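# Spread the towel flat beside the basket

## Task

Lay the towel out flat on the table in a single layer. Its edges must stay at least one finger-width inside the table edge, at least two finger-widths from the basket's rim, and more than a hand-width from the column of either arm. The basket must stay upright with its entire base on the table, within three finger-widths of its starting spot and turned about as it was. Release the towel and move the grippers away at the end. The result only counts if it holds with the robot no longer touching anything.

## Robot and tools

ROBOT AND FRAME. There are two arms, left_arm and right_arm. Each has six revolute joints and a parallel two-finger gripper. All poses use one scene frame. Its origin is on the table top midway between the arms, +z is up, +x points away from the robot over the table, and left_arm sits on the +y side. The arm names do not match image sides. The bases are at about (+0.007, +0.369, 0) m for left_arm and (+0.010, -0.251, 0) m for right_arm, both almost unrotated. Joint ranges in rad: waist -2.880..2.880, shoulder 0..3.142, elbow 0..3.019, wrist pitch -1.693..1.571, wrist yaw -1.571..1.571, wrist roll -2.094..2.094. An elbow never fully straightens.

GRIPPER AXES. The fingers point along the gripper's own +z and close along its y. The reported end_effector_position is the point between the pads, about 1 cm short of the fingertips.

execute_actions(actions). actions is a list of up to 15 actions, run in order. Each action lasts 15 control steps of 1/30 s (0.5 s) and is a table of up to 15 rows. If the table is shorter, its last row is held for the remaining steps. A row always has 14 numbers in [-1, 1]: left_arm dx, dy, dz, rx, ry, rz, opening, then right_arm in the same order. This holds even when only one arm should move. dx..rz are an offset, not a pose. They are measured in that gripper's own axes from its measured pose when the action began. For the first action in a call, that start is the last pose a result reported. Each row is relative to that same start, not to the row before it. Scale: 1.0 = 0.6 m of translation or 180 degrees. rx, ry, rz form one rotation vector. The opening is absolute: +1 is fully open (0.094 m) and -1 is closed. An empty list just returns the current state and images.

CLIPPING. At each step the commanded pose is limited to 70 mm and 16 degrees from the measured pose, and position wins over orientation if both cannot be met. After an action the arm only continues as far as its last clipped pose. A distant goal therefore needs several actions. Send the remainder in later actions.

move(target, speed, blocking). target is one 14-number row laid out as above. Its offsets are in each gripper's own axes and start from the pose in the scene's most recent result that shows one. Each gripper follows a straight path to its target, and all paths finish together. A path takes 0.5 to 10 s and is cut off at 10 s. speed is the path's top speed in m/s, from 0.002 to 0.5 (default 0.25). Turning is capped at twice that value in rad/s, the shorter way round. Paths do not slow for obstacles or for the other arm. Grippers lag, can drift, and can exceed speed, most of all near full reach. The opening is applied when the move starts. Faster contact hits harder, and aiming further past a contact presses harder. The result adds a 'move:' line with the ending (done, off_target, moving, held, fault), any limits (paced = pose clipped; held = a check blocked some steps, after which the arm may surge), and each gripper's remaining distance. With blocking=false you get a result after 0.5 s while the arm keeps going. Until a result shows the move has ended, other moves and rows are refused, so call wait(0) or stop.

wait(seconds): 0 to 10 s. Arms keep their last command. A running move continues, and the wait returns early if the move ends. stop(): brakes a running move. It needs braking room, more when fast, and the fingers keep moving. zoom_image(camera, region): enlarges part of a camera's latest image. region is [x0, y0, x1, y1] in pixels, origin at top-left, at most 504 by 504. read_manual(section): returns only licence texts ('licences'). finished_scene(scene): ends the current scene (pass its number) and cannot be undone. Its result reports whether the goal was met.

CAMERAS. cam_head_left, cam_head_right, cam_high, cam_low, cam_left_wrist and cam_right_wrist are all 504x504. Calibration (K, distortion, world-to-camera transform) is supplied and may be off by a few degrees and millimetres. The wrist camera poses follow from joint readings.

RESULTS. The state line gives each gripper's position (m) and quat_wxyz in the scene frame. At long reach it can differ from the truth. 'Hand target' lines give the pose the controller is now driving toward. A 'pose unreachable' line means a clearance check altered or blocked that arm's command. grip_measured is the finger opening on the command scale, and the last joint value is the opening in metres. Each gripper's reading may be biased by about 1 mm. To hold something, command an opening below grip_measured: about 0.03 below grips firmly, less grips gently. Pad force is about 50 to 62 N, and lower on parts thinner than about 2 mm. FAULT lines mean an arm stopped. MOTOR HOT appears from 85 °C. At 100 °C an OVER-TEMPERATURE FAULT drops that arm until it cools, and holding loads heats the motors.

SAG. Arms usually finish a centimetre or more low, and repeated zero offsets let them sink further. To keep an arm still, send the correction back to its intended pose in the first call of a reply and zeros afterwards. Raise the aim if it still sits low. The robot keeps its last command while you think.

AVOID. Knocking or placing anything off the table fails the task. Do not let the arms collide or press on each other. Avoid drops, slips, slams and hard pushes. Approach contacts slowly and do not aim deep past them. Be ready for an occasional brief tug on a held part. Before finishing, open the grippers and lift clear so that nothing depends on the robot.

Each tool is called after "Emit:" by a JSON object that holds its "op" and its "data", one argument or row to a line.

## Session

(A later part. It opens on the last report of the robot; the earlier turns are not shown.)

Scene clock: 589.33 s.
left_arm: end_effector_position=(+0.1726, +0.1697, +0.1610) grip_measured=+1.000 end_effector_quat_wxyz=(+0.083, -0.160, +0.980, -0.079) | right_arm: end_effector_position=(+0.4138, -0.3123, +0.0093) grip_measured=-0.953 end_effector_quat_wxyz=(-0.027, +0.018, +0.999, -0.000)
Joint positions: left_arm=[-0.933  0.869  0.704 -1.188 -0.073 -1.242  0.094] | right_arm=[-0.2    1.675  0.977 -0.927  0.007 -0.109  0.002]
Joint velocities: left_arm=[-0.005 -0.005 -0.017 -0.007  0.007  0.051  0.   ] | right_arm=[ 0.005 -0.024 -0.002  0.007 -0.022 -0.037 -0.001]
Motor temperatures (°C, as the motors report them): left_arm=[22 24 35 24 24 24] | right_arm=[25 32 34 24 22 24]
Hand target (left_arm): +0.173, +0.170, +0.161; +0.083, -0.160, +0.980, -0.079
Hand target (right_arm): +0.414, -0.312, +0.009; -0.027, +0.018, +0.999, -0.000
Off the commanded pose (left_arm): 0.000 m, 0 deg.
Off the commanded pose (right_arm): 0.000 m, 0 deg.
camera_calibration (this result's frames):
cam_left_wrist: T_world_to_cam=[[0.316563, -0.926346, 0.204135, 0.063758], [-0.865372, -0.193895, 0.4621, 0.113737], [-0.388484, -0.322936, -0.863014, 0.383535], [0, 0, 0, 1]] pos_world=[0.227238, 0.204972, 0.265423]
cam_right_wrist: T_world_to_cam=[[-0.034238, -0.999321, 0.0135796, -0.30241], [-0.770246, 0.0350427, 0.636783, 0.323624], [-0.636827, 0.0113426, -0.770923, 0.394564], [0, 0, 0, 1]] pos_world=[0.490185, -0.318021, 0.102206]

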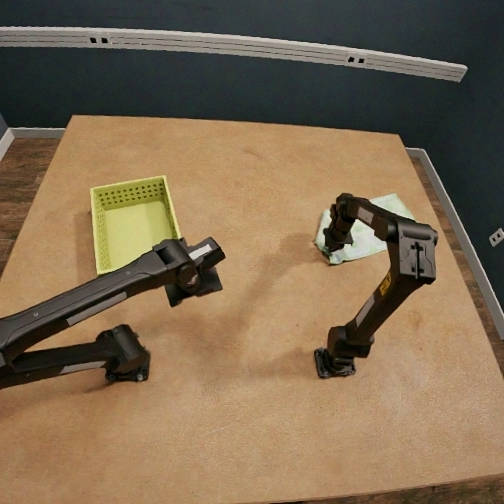

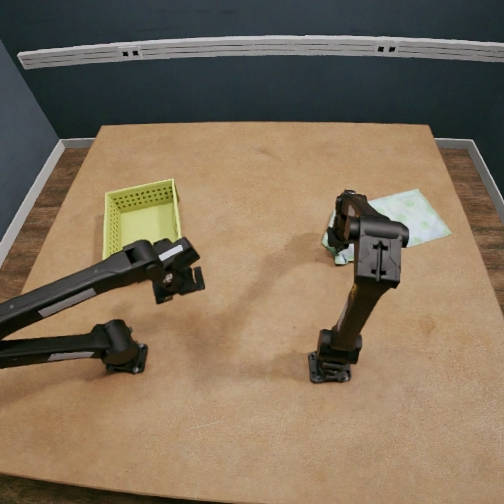

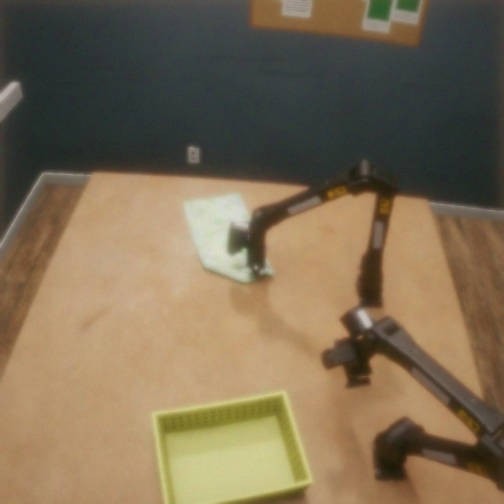

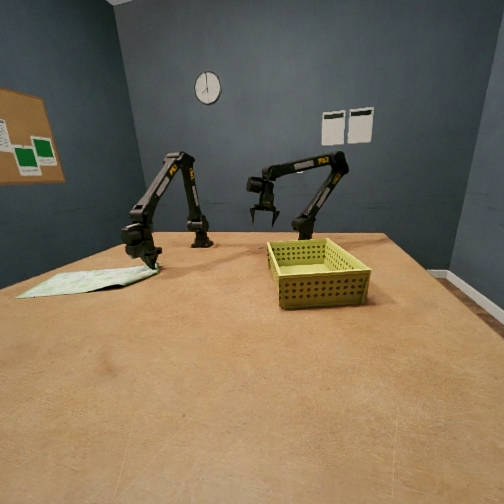

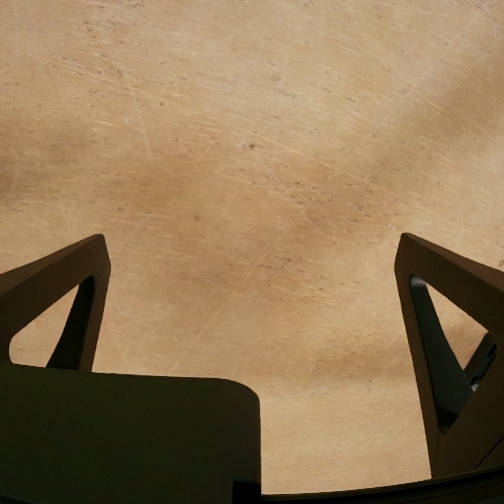

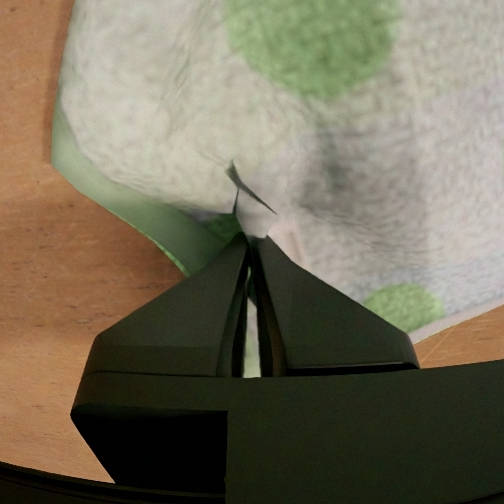

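Held. Lift.

Emit:
{"op": "move", "data": {
  "target": [0,0,0,0,0,0,1, 0.05,-0.08,-0.36,0,0,0,-1],
  "speed": 0.1
}}

Scene clock: 594.27 s.
left_arm: end_effector_position=(+0.1726, +0.1697, +0.1610) grip_measured=+1.000 end_effector_quat_wxyz=(+0.083, -0.160, +0.980, -0.079) | right_arm: end_effector_position=(+0.3799, -0.3540, +0.2028) grip_measured=-0.953 end_effector_quat_wxyz=(-0.050, +0.020, +0.999, +0.009)
Joint positions: left_arm=[-0.933  0.869  0.704 -1.188 -0.073 -1.242  0.094] | right_arm=[-0.32   1.421  1.243 -1.493  0.007 -0.225  0.002]
Joint velocities: left_arm=[-0.005  0.005 -0.037  0.002 -0.022 -0.037  0.   ] | right_arm=[ 0.005 -0.015  0.007  0.012 -0.022 -0.037 -0.   ]
Motor temperatures (°C, as the motors report them): left_arm=[22 24 35 24 24 24] | right_arm=[25 32 35 24 22 24]
Hand target (left_arm): +0.173, +0.170, +0.161; +0.083, -0.160, +0.980, -0.079
Hand target (right_arm): +0.389, -0.359, +0.225; -0.027, +0.018, +0.999, +0.002
Off the commanded pose (left_arm): 0.000 m, 0 deg.
Off the commanded pose (right_arm): 0.028 m, 3 deg.
move: off_target (right_arm)
camera_calibration (this result's frames):
cam_left_wrist: T_world_to_cam=[[0.316563, -0.926346, 0.204135, 0.063758], [-0.865372, -0.193895, 0.4621, 0.113737], [-0.388484, -0.322936, -0.863014, 0.383535], [0, 0, 0, 1]] pos_world=[0.227238, 0.204972, 0.265423]
cam_right_wrist: T_world_to_cam=[[-0.0385117, -0.999253, -0.00332573, -0.342773], [-0.740504, 0.0263043, 0.671537, 0.154318], [-0.670948, 0.0283247, -0.740963, 0.535538], [0, 0, 0, 1]] pos_world=[0.46039, -0.361745, 0.292043]

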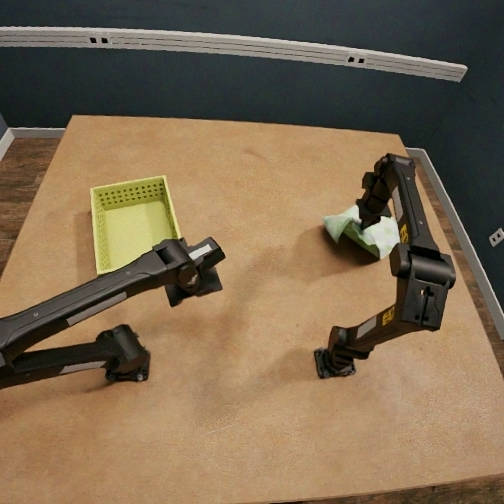

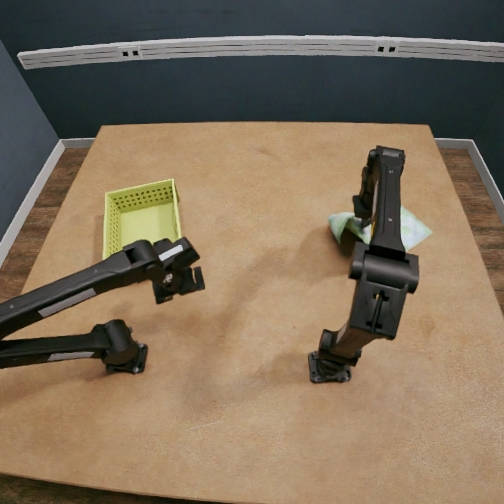

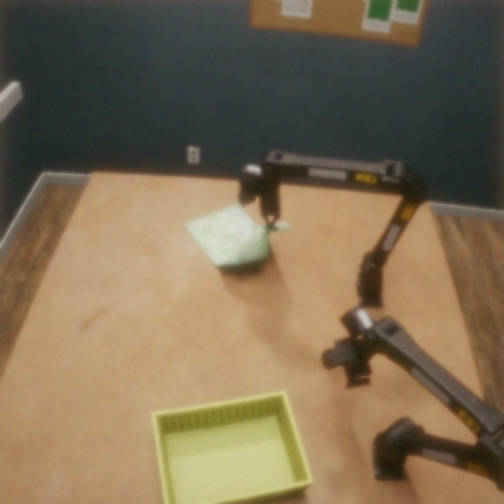

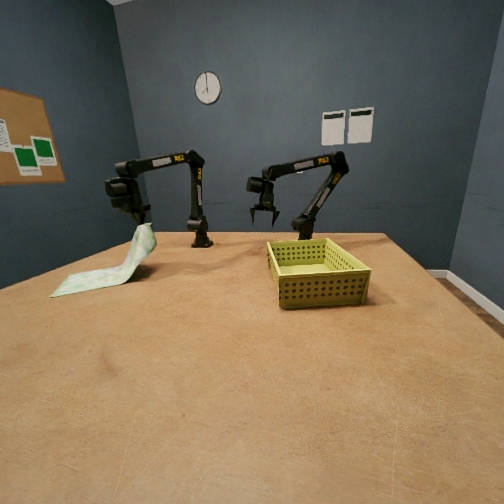

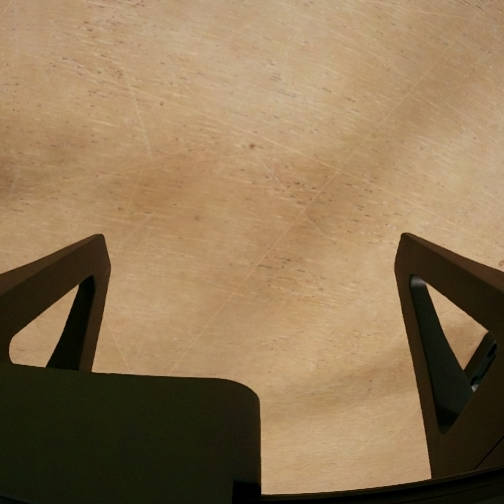

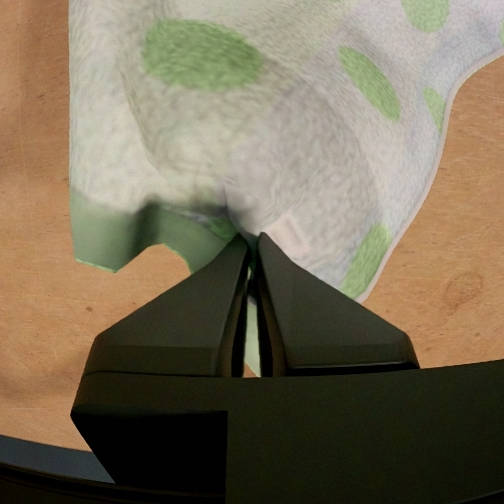

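Emit:
{"op": "move", "data": {
  "target": [0,0,0,0,0,0,1, 0.02,0.36,0.32,0,0,0,-1],
  "speed": 0.08
}}

Emit:
{"op": "execute_actions", "data": {
  "actions": [
    [[0,0,0,0,0,0,1,0.03,0.05,0,0,0,0,-1]],
    [[0,0,0,0,0,0,1,0,0,0,0,0,0,0.3]],
    [[0,0,0,0,0,0,1,0,0,-0.12,0,0,0,0.3]],
    [[0,0,0,0,0,0,1,0.15,0,-0.15,0,0,0,0.3]],
    [[0,0,0,0,0,0,1,0.2,-0.1,-0.1,0,0,0,0.3]],
    [[0,0,0,0,0,0,1,0,0,0,0,0,0,0.3]]
  ]
}}

Emit:
{"op": "zoom_image", "data": {
  "camera": "cam_high",
  "region": [140,170,320,330]
}}

Emit:
{"op": "zoom_image", "data": {
  "camera": "cam_head_left",
  "region": [260,150,460,300]
}}

Scene clock: 606.37 s.
left_arm: end_effector_position=(+0.1726, +0.1697, +0.1610) grip_measured=+1.000 end_effector_quat_wxyz=(+0.083, -0.160, +0.980, -0.079) | right_arm: end_effector_position=(+0.3607, -0.1415, +0.0192) grip_measured=-0.953 end_effector_quat_wxyz=(-0.049, +0.017, +0.999, -0.004)
Joint positions: left_arm=[-0.933  0.869  0.704 -1.188 -0.073 -1.242  0.094] | right_arm=[ 0.24   1.591  0.898 -0.974 -0.024  0.327  0.002]
Joint velocities: left_arm=[-0.015 -0.015 -0.007 -0.042  0.022 -0.037  0.   ] | right_arm=[-0.005 -0.015 -0.022 -0.012  0.022 -0.051  0.   ]
Motor temperatures (°C, as the motors report them): left_arm=[22 24 35 24 24 24] | right_arm=[25 32 36 24 22 24]
Hand target (left_arm): +0.173, +0.170, +0.161; +0.083, -0.160, +0.980, -0.079
Hand target (right_arm): +0.363, -0.139, +0.016; -0.047, +0.020, +0.999, -0.001
Off the commanded pose (left_arm): 0.000 m, 0 deg.
Off the commanded pose (right_arm): 0.008 m, 1 deg.
move: done
camera_calibration (this result's frames):
cam_left_wrist: T_world_to_cam=[[0.316563, -0.926346, 0.204135, 0.063758], [-0.865372, -0.193895, 0.4621, 0.113737], [-0.388484, -0.322936, -0.863014, 0.383535], [0, 0, 0, 1]] pos_world=[0.227238, 0.204972, 0.265423]
cam_right_wrist: T_world_to_cam=[[-0.0308224, -0.999312, 0.0206475, -0.135015], [-0.740733, 0.0367067, 0.670796, 0.259422], [-0.671092, 0.00538131, -0.741355, 0.377368], [0, 0, 0, 1]] pos_world=[0.44125, -0.146475, 0.108532]

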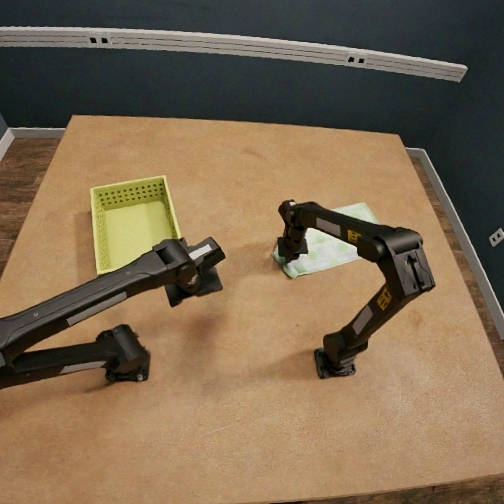

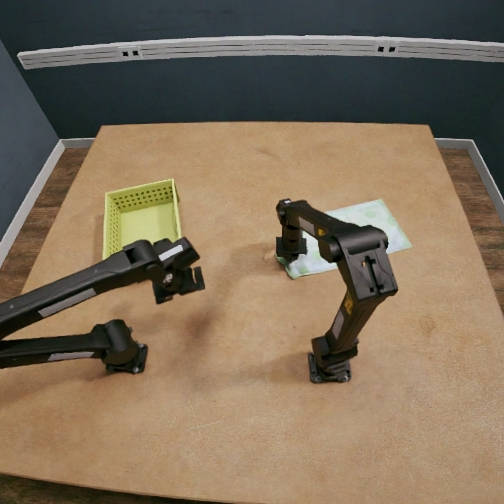

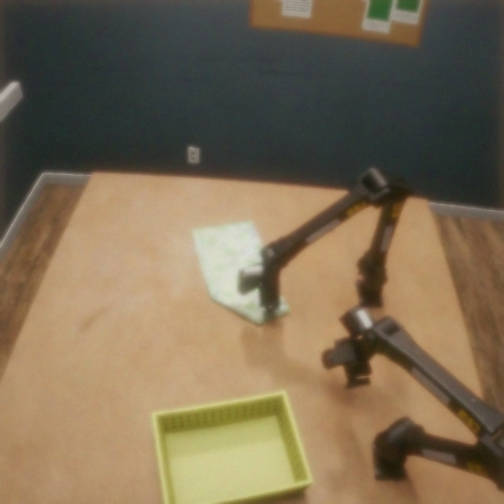

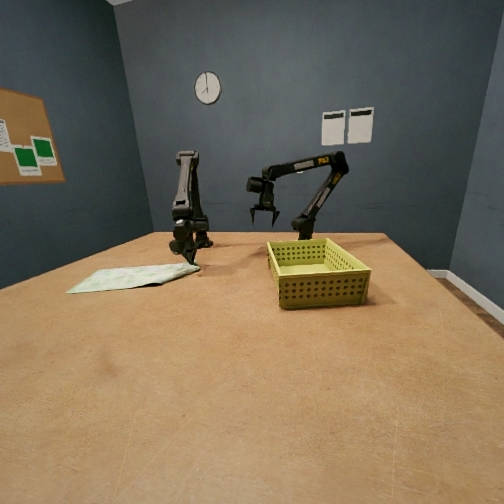

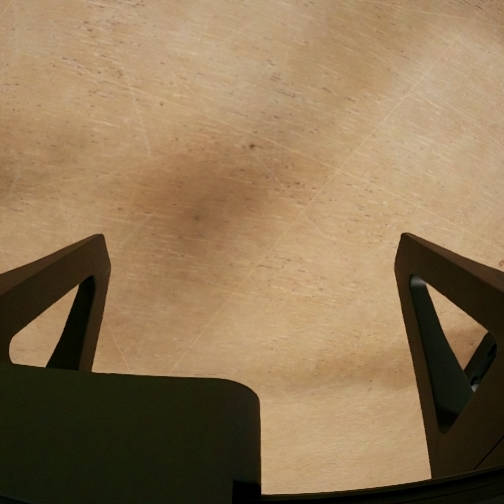

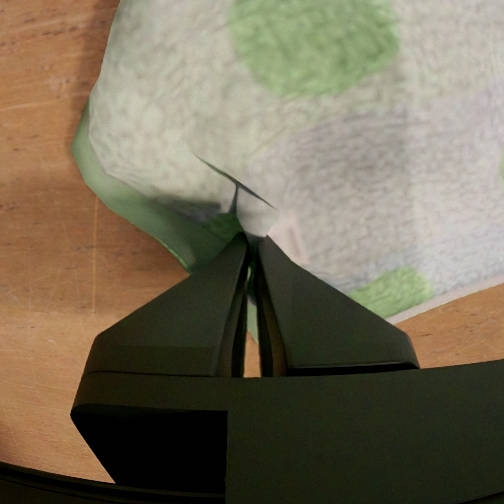

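Scene clock: 609.37 s.
left_arm: end_effector_position=(+0.1726, +0.1697, +0.1610) grip_measured=+1.000 end_effector_quat_wxyz=(+0.083, -0.160, +0.980, -0.079) | right_arm: end_effector_position=(+0.1350, -0.1756, +0.2418) grip_measured=+0.298 end_effector_quat_wxyz=(+0.030, -0.003, +0.999, +0.035)
Joint positions: left_arm=[-0.933  0.869  0.704 -1.188 -0.073 -1.242  0.094] | right_arm=[ 0.455  0.615  0.832 -1.7   -0.033  0.506  0.061]
Joint velocities: left_arm=[-0.005 -0.005 -0.007 -0.002  0.022  0.022  0.   ] | right_arm=[-0.005  0.005  0.007  0.002 -0.11   0.007 -0.001]
Motor temperatures (°C, as the motors report them): left_arm=[22 24 35 24 24 24] | right_arm=[25 32 36 24 22 24]
Hand target (left_arm): +0.173, +0.170, +0.161; +0.083, -0.160, +0.980, -0.079
Hand target (right_arm): +0.135, -0.176, +0.242; +0.031, -0.003, +0.999, +0.036
Off the commanded pose (left_arm): 0.000 m, 0 deg.
Off the commanded pose (right_arm): 0.001 m, 0 deg.
camera_calibration (this result's frames):
cam_left_wrist: T_world_to_cam=[[0.316563, -0.926346, 0.204135, 0.063758], [-0.865372, -0.193895, 0.4621, 0.113737], [-0.388484, -0.322936, -0.863014, 0.383535], [0, 0, 0, 1]] pos_world=[0.227238, 0.204972, 0.265423]
cam_right_wrist: T_world_to_cam=[[0.00811837, -0.998255, -0.0584956, -0.166655], [-0.838318, -0.0386836, 0.543807, -0.0252611], [-0.545121, 0.0446231, -0.837169, 0.404162], [0, 0, 0, 1]] pos_world=[0.200493, -0.185376, 0.34234]

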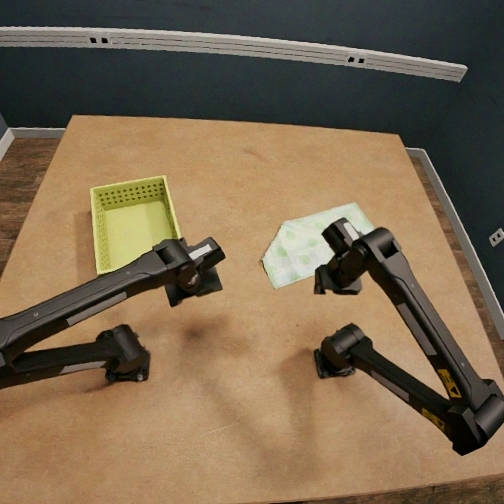

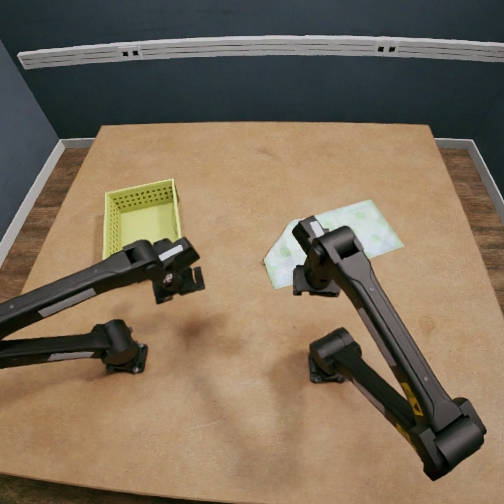

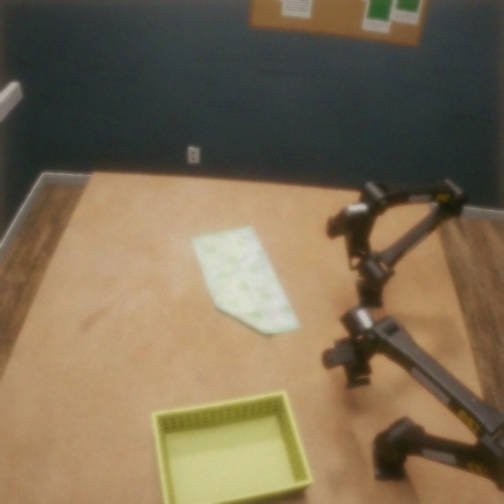

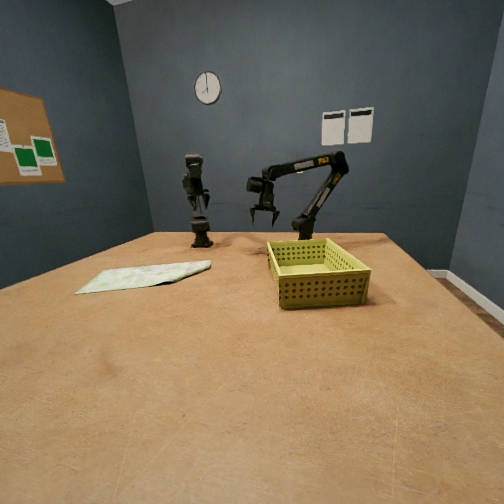

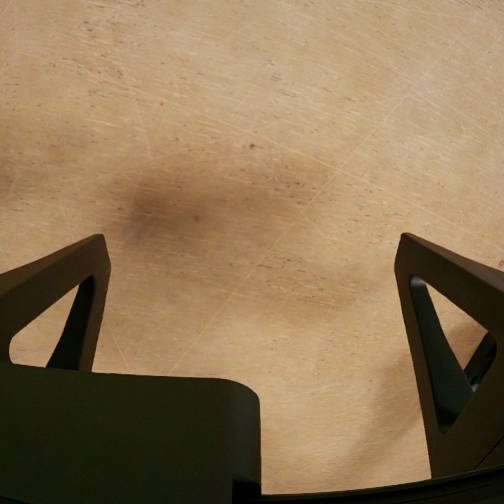

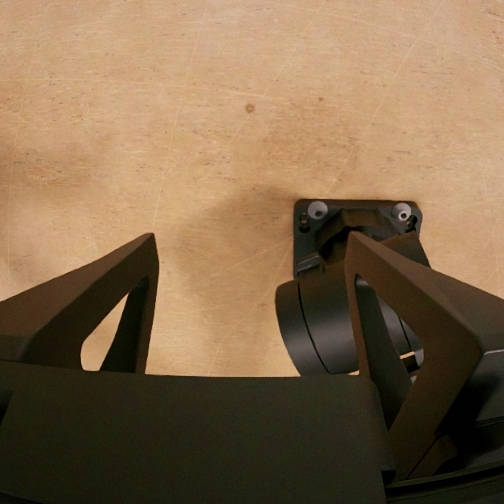

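Region (140, 170, 320, 330) of cam_high's 504x504 image, scaled by 2.800, with more detail than that image has.

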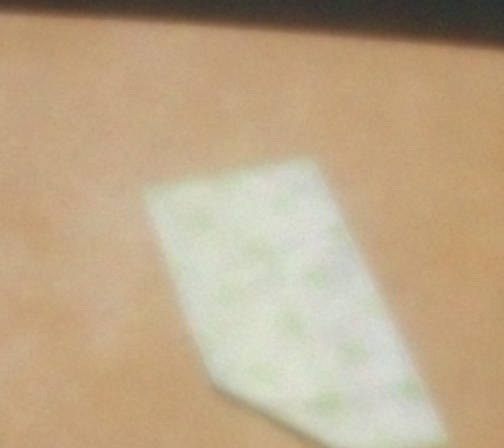

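Region (260, 150, 460, 300) of cam_head_left's 504x504 image, scaled by 2.520, with more detail than that image has; it fills the top 378 rows of this view, and the rest is white.

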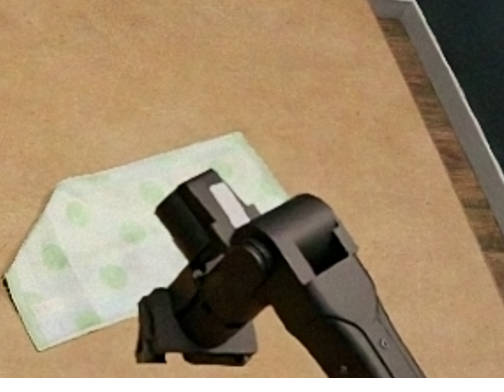

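Emit:
{"op": "move", "data": {
  "target": [0,0,0,0,0,0,1, -0.4,0.07,0.34,0,-0.03,0,0.6],
  "speed": 0.25
}}

Scene clock: 617.63 s.
left_arm: end_effector_position=(+0.1726, +0.1697, +0.1610) grip_measured=+1.000 end_effector_quat_wxyz=(+0.083, -0.160, +0.980, -0.079) | right_arm: end_effector_position=(+0.3621, -0.1212, +0.0458) grip_measured=+0.598 end_effector_quat_wxyz=(+0.045, +0.001, +0.999, +0.030)
Joint positions: left_arm=[-0.933  0.869  0.704 -1.188 -0.073 -1.242  0.094] | right_arm=[ 0.29   1.442  0.814 -0.837 -0.025  0.348  0.075]
Joint velocities: left_arm=[-0.005  0.015  0.007 -0.032 -0.022 -0.037  0.   ] | right_arm=[-0.005 -0.015 -0.002 -0.002  0.11  -0.081 -0.001]
Motor temperatures (°C, as the motors report them): left_arm=[22 24 35 24 24 24] | right_arm=[25 31 36 24 22 24]
Hand target (left_arm): +0.173, +0.170, +0.161; +0.083, -0.160, +0.980, -0.079
Hand target (right_arm): +0.386, -0.116, +0.063; +0.076, -0.000, +0.996, +0.037
Off the commanded pose (left_arm): 0.000 m, 0 deg.
Off the commanded pose (right_arm): 0.027 m, 4 deg.
move: off_target (right_arm)
camera_calibration (this result's frames):
cam_left_wrist: T_world_to_cam=[[0.316563, -0.926346, 0.204135, 0.063758], [-0.865372, -0.193895, 0.4621, 0.113737], [-0.388484, -0.322936, -0.863014, 0.383535], [0, 0, 0, 1]] pos_world=[0.227238, 0.204972, 0.265423]
cam_right_wrist: T_world_to_cam=[[0.000202996, -0.998888, -0.0471412, -0.123326], [-0.85465, -0.0246492, 0.518619, 0.282616], [-0.519204, 0.0401839, -0.853705, 0.352328], [0, 0, 0, 1]] pos_world=[0.424493, -0.130381, 0.1484]

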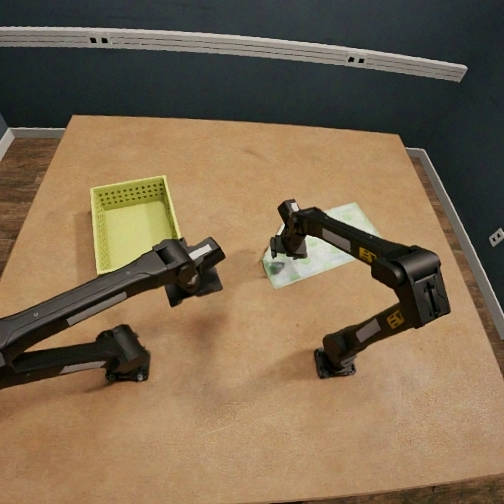

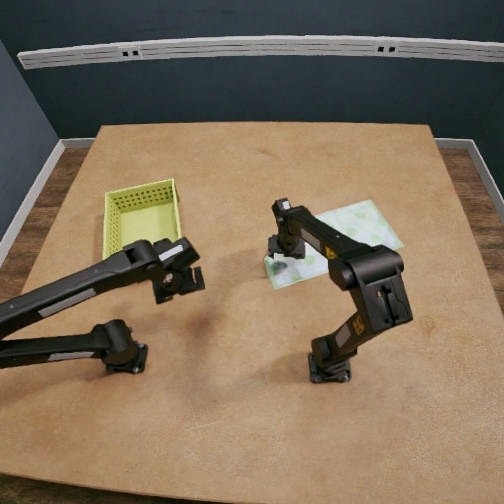

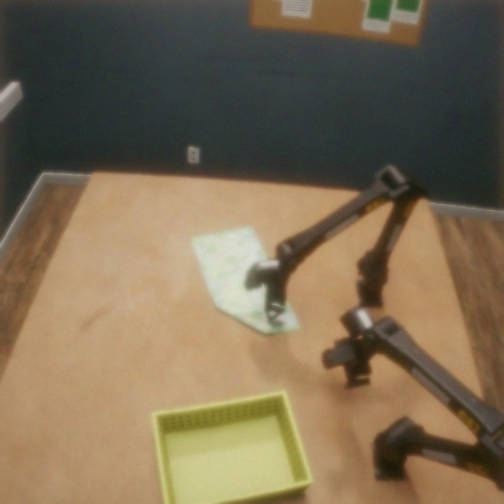

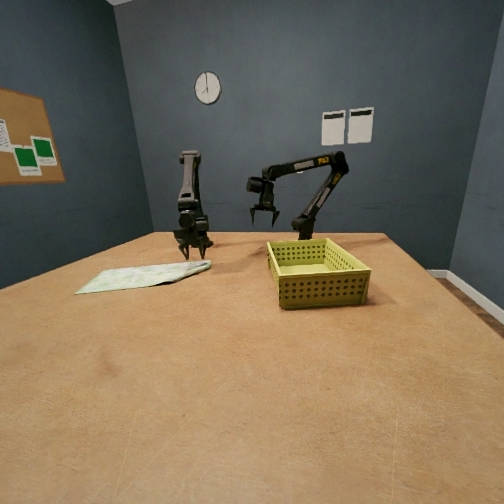

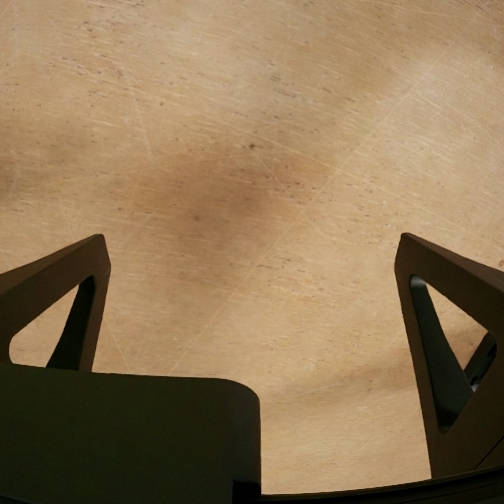

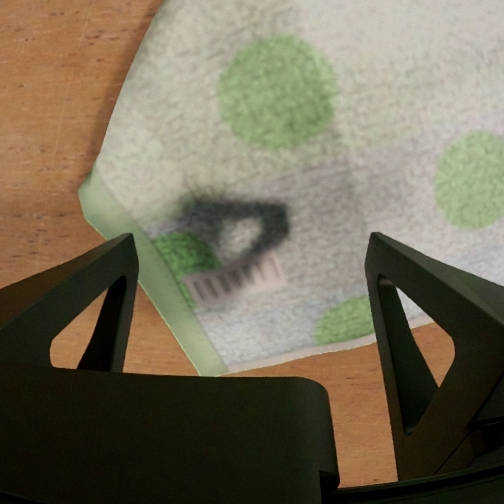

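Emit:
{"op": "execute_actions", "data": {
  "actions": [
    [[0,0,0,0,0,0,1,0.0,0.01,0.045,0,0,0,0.6]],
    [[0,0,0,0,0,0,1,0,0,0.02,0,0,0,0.6]],
    [[0,0,0,0,0,0,1,0,0,0.006,0,0,0,0.6]],
    [[0,0,0,0,0,0,1,0,0,0,0,0,0,0]],
    [[0,0,0,0,0,0,1,0,0,0,0,0,0,-0.6]],
    [[0,0,0,0,0,0,1,0,0,0,0,0,0,-1]],
    [[0,0,0,0,0,0,1,0,0,0,0,0,0,-1]]
  ]
}}

Emit:
{"op": "move", "data": {
  "target": [0,0,0,0,0,0,1, -0.15,-0.1,-0.33,0,0,0,-1],
  "speed": 0.1
}}

Scene clock: 626.37 s.
left_arm: end_effector_position=(+0.1726, +0.1697, +0.1610) grip_measured=+1.000 end_effector_quat_wxyz=(+0.083, -0.160, +0.980, -0.079) | right_arm: end_effector_position=(+0.3587, -0.1174, +0.0102) grip_measured=-0.986 end_effector_quat_wxyz=(+0.034, -0.000, +0.999, +0.026)
Joint positions: left_arm=[-0.933  0.869  0.704 -1.188 -0.073 -1.242  0.094] | right_arm=[ 0.302  1.521  0.784 -0.752 -0.025  0.357  0.001]
Joint velocities: left_arm=[ 0.005 -0.015  0.007 -0.042 -0.022 -0.125  0.   ] | right_arm=[ 0.005 -0.005 -0.012 -0.007  0.007 -0.066  0.001]
Motor temperatures (°C, as the motors report them): left_arm=[22 24 35 24 24 24] | right_arm=[25 31 36 24 22 24]
Hand target (left_arm): +0.173, +0.170, +0.161; +0.083, -0.160, +0.980, -0.079
Hand target (right_arm): +0.359, -0.117, +0.010; +0.034, -0.000, +0.999, +0.026
Off the commanded pose (left_arm): 0.000 m, 0 deg.
Off the commanded pose (right_arm): 0.000 m, 0 deg.
camera_calibration (this result's frames):
cam_left_wrist: T_world_to_cam=[[0.316563, -0.926346, 0.204135, 0.063758], [-0.865372, -0.193895, 0.4621, 0.113737], [-0.388484, -0.322936, -0.863014, 0.383535], [0, 0, 0, 1]] pos_world=[0.227238, 0.204972, 0.265423]
cam_right_wrist: T_world_to_cam=[[0.00305397, -0.99921, -0.0396283, -0.122377], [-0.842369, -0.0239261, 0.538369, 0.293768], [-0.538892, 0.0317375, -0.841777, 0.325903], [0, 0, 0, 1]] pos_world=[0.423462, -0.125594, 0.111332]

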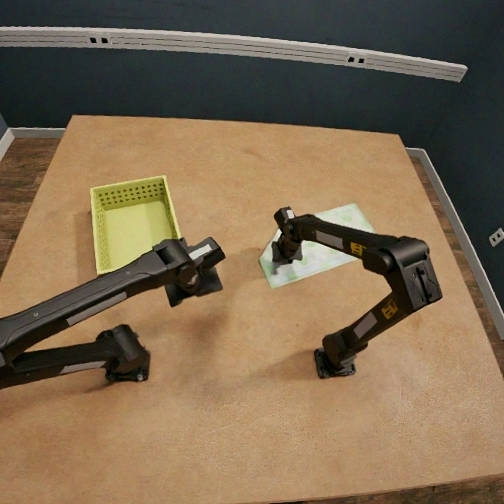

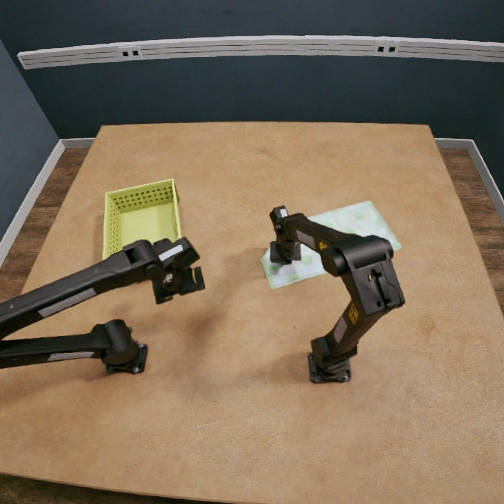

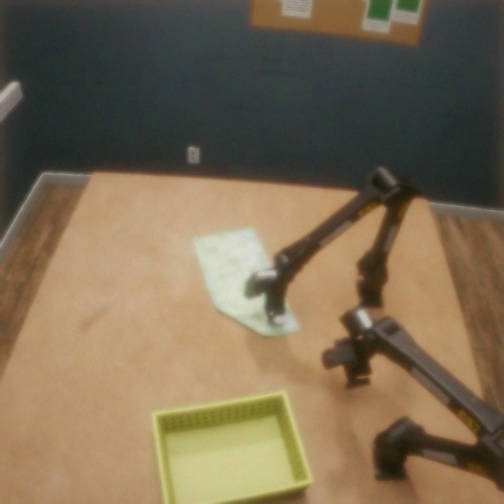

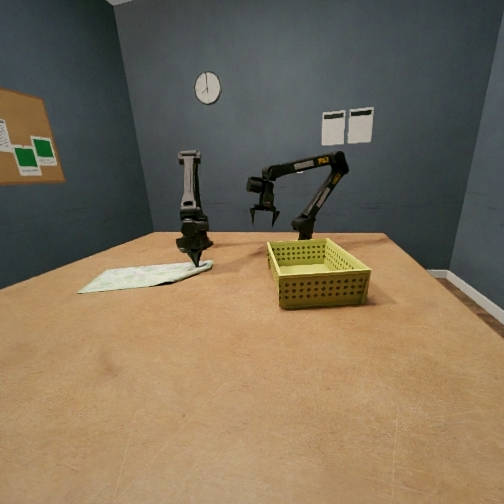

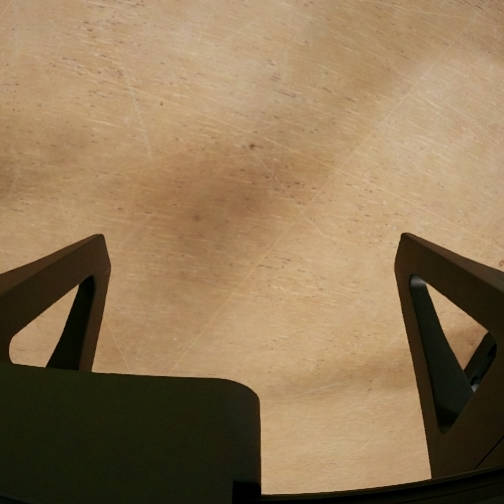

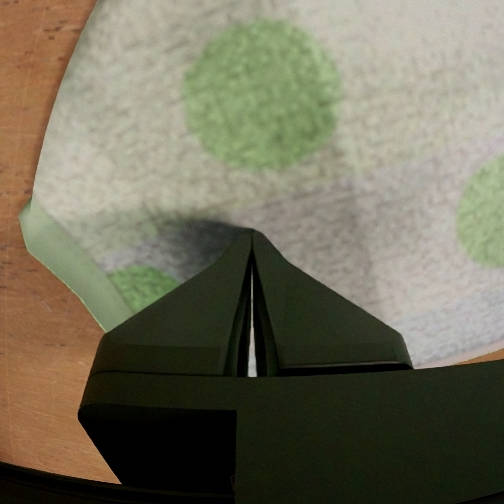

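Scene clock: 628.97 s.
left_arm: end_effector_position=(+0.1726, +0.1697, +0.1610) grip_measured=+1.000 end_effector_quat_wxyz=(+0.083, -0.160, +0.980, -0.079) | right_arm: end_effector_position=(+0.4204, -0.1896, +0.1900) grip_measured=-0.986 end_effector_quat_wxyz=(+0.013, +0.003, +1.000, +0.024)
Joint positions: left_arm=[-0.933  0.869  0.704 -1.188 -0.073 -1.242  0.094] | right_arm=[ 0.077  1.423  1.213 -1.328 -0.045  0.139  0.001]
Joint velocities: left_arm=[-0.005 -0.024 -0.007 -0.002 -0.007 -0.022  0.   ] | right_arm=[-0.024 -0.015 -0.022 -0.007 -0.037 -0.051 -0.   ]
Motor temperatures (°C, as the motors report them): left_arm=[22 24 35 24 24 24] | right_arm=[25 31 36 24 22 24]
Hand target (left_arm): +0.173, +0.170, +0.161; +0.083, -0.160, +0.980, -0.079
Hand target (right_arm): +0.431, -0.189, +0.210; +0.032, -0.000, +0.999, +0.029
Off the commanded pose (left_arm): 0.000 m, 0 deg.
Off the commanded pose (right_arm): 0.025 m, 2 deg.
move: off_target (right_arm)
camera_calibration (this result's frames):
cam_left_wrist: T_world_to_cam=[[0.316563, -0.926346, 0.204135, 0.063758], [-0.865372, -0.193895, 0.4621, 0.113737], [-0.388484, -0.322936, -0.863014, 0.383535], [0, 0, 0, 1]] pos_world=[0.227238, 0.204972, 0.265423]
cam_right_wrist: T_world_to_cam=[[-0.00429544, -0.999311, -0.0368777, -0.185065], [-0.819876, -0.0175945, 0.572271, 0.232519], [-0.572525, 0.0326933, -0.819235, 0.522857], [0, 0, 0, 1]] pos_world=[0.48919, -0.19794, 0.288454]

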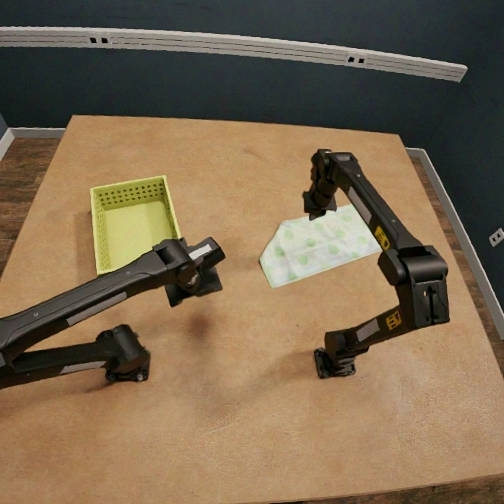

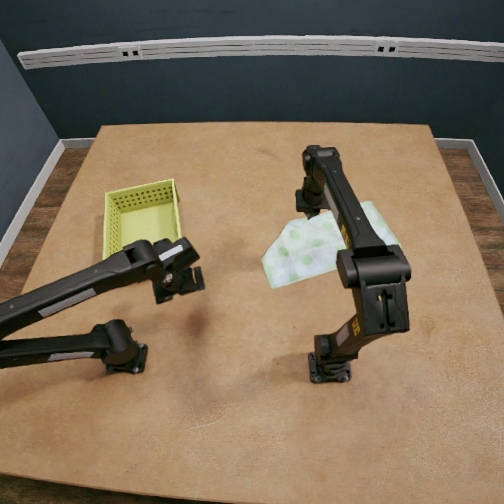

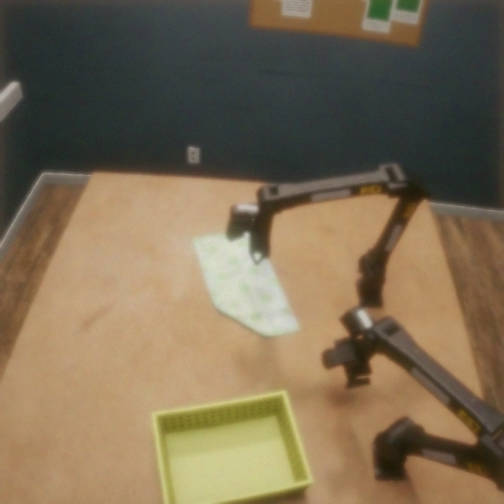

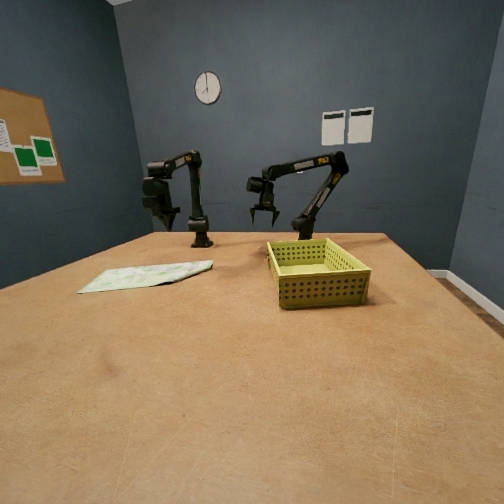

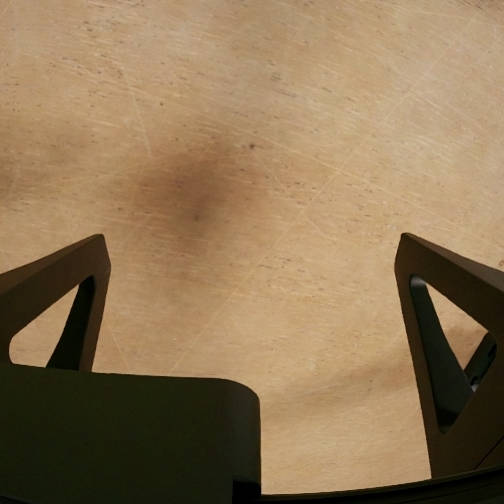

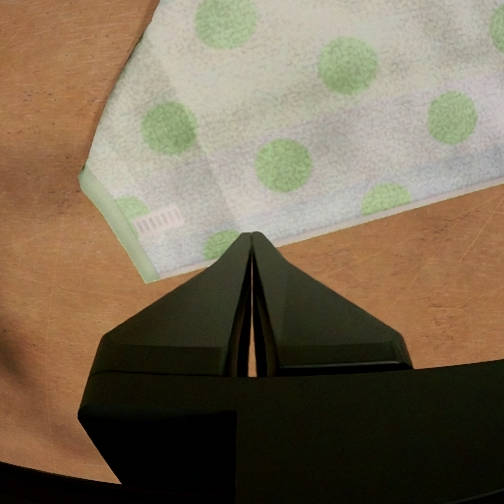

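Emit:
{"op": "move", "data": {
  "target": [0,0,0,0,0,0,1, 0.125,0.155,0.265,0,-0.02,0,0.6],
  "speed": 0.15
}}

Scene clock: 632.93 s.
left_arm: end_effector_position=(+0.1726, +0.1697, +0.1610) grip_measured=+1.000 end_effector_quat_wxyz=(+0.083, -0.160, +0.980, -0.079) | right_arm: end_effector_position=(+0.3485, -0.0913, +0.0330) grip_measured=+0.598 end_effector_quat_wxyz=(+0.039, -0.002, +0.999, +0.018)
Joint positions: left_arm=[-0.933  0.869  0.704 -1.188 -0.073 -1.242  0.094] | right_arm=[ 0.389  1.475  0.809 -0.819  0.001  0.44   0.075]
Joint velocities: left_arm=[-0.005  0.015  0.012 -0.017 -0.066  0.051  0.   ] | right_arm=[ 0.015 -0.015 -0.002 -0.007  0.022 -0.022 -0.   ]
Motor temperatures (°C, as the motors report them): left_arm=[22 24 35 24 24 24] | right_arm=[25 32 36 24 22 24]
Hand target (left_arm): +0.173, +0.170, +0.161; +0.083, -0.160, +0.980, -0.079
Hand target (right_arm): +0.354, -0.089, +0.034; +0.048, +0.004, +0.999, +0.020
Off the commanded pose (left_arm): 0.000 m, 0 deg.
Off the commanded pose (right_arm): 0.003 m, 1 deg.
move: done
camera_calibration (this result's frames):
cam_left_wrist: T_world_to_cam=[[0.316563, -0.926346, 0.204135, 0.063758], [-0.865372, -0.193895, 0.4621, 0.113737], [-0.388484, -0.322936, -0.863014, 0.383535], [0, 0, 0, 1]] pos_world=[0.227238, 0.204972, 0.265423]
cam_right_wrist: T_world_to_cam=[[0.00534846, -0.999704, -0.0237502, -0.096752], [-0.847751, -0.0171297, 0.530118, 0.276288], [-0.530368, 0.017299, -0.847591, 0.334696], [0, 0, 0, 1]] pos_world=[0.412253, -0.0977805, 0.134922]

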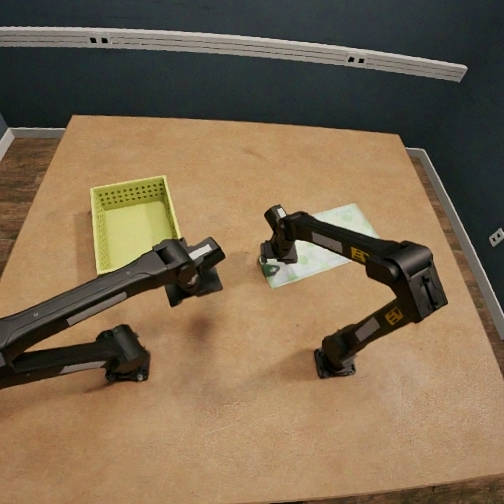

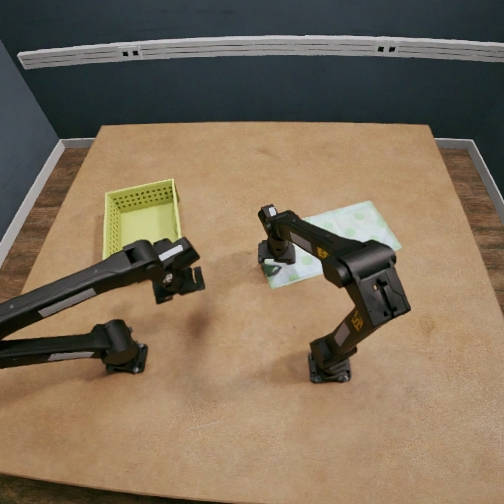

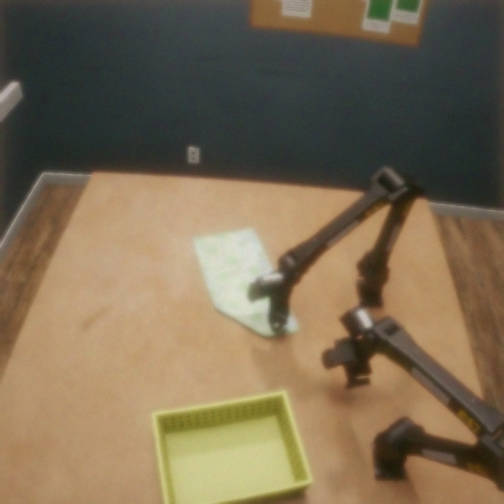

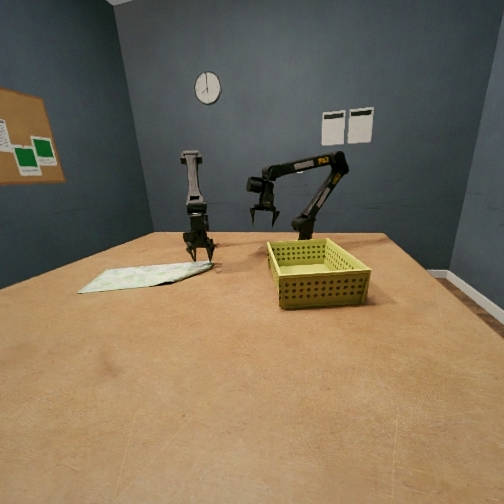

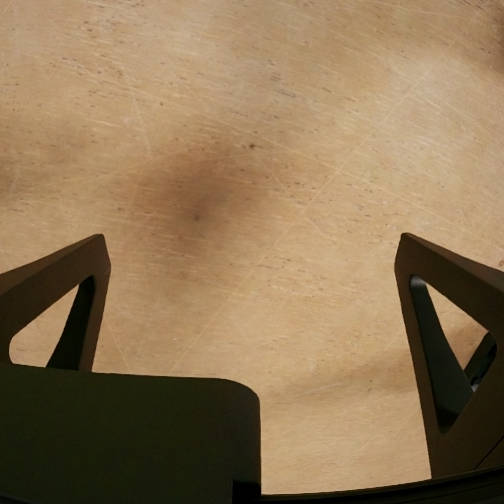

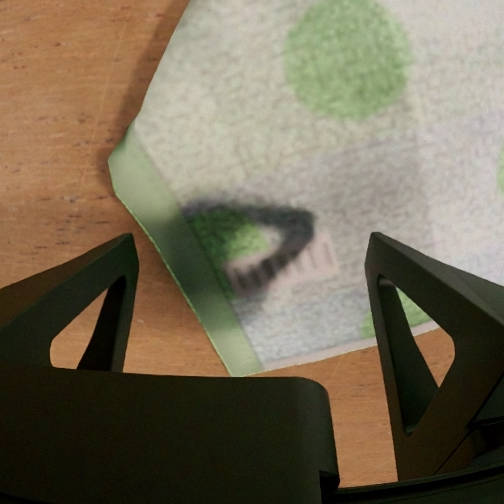

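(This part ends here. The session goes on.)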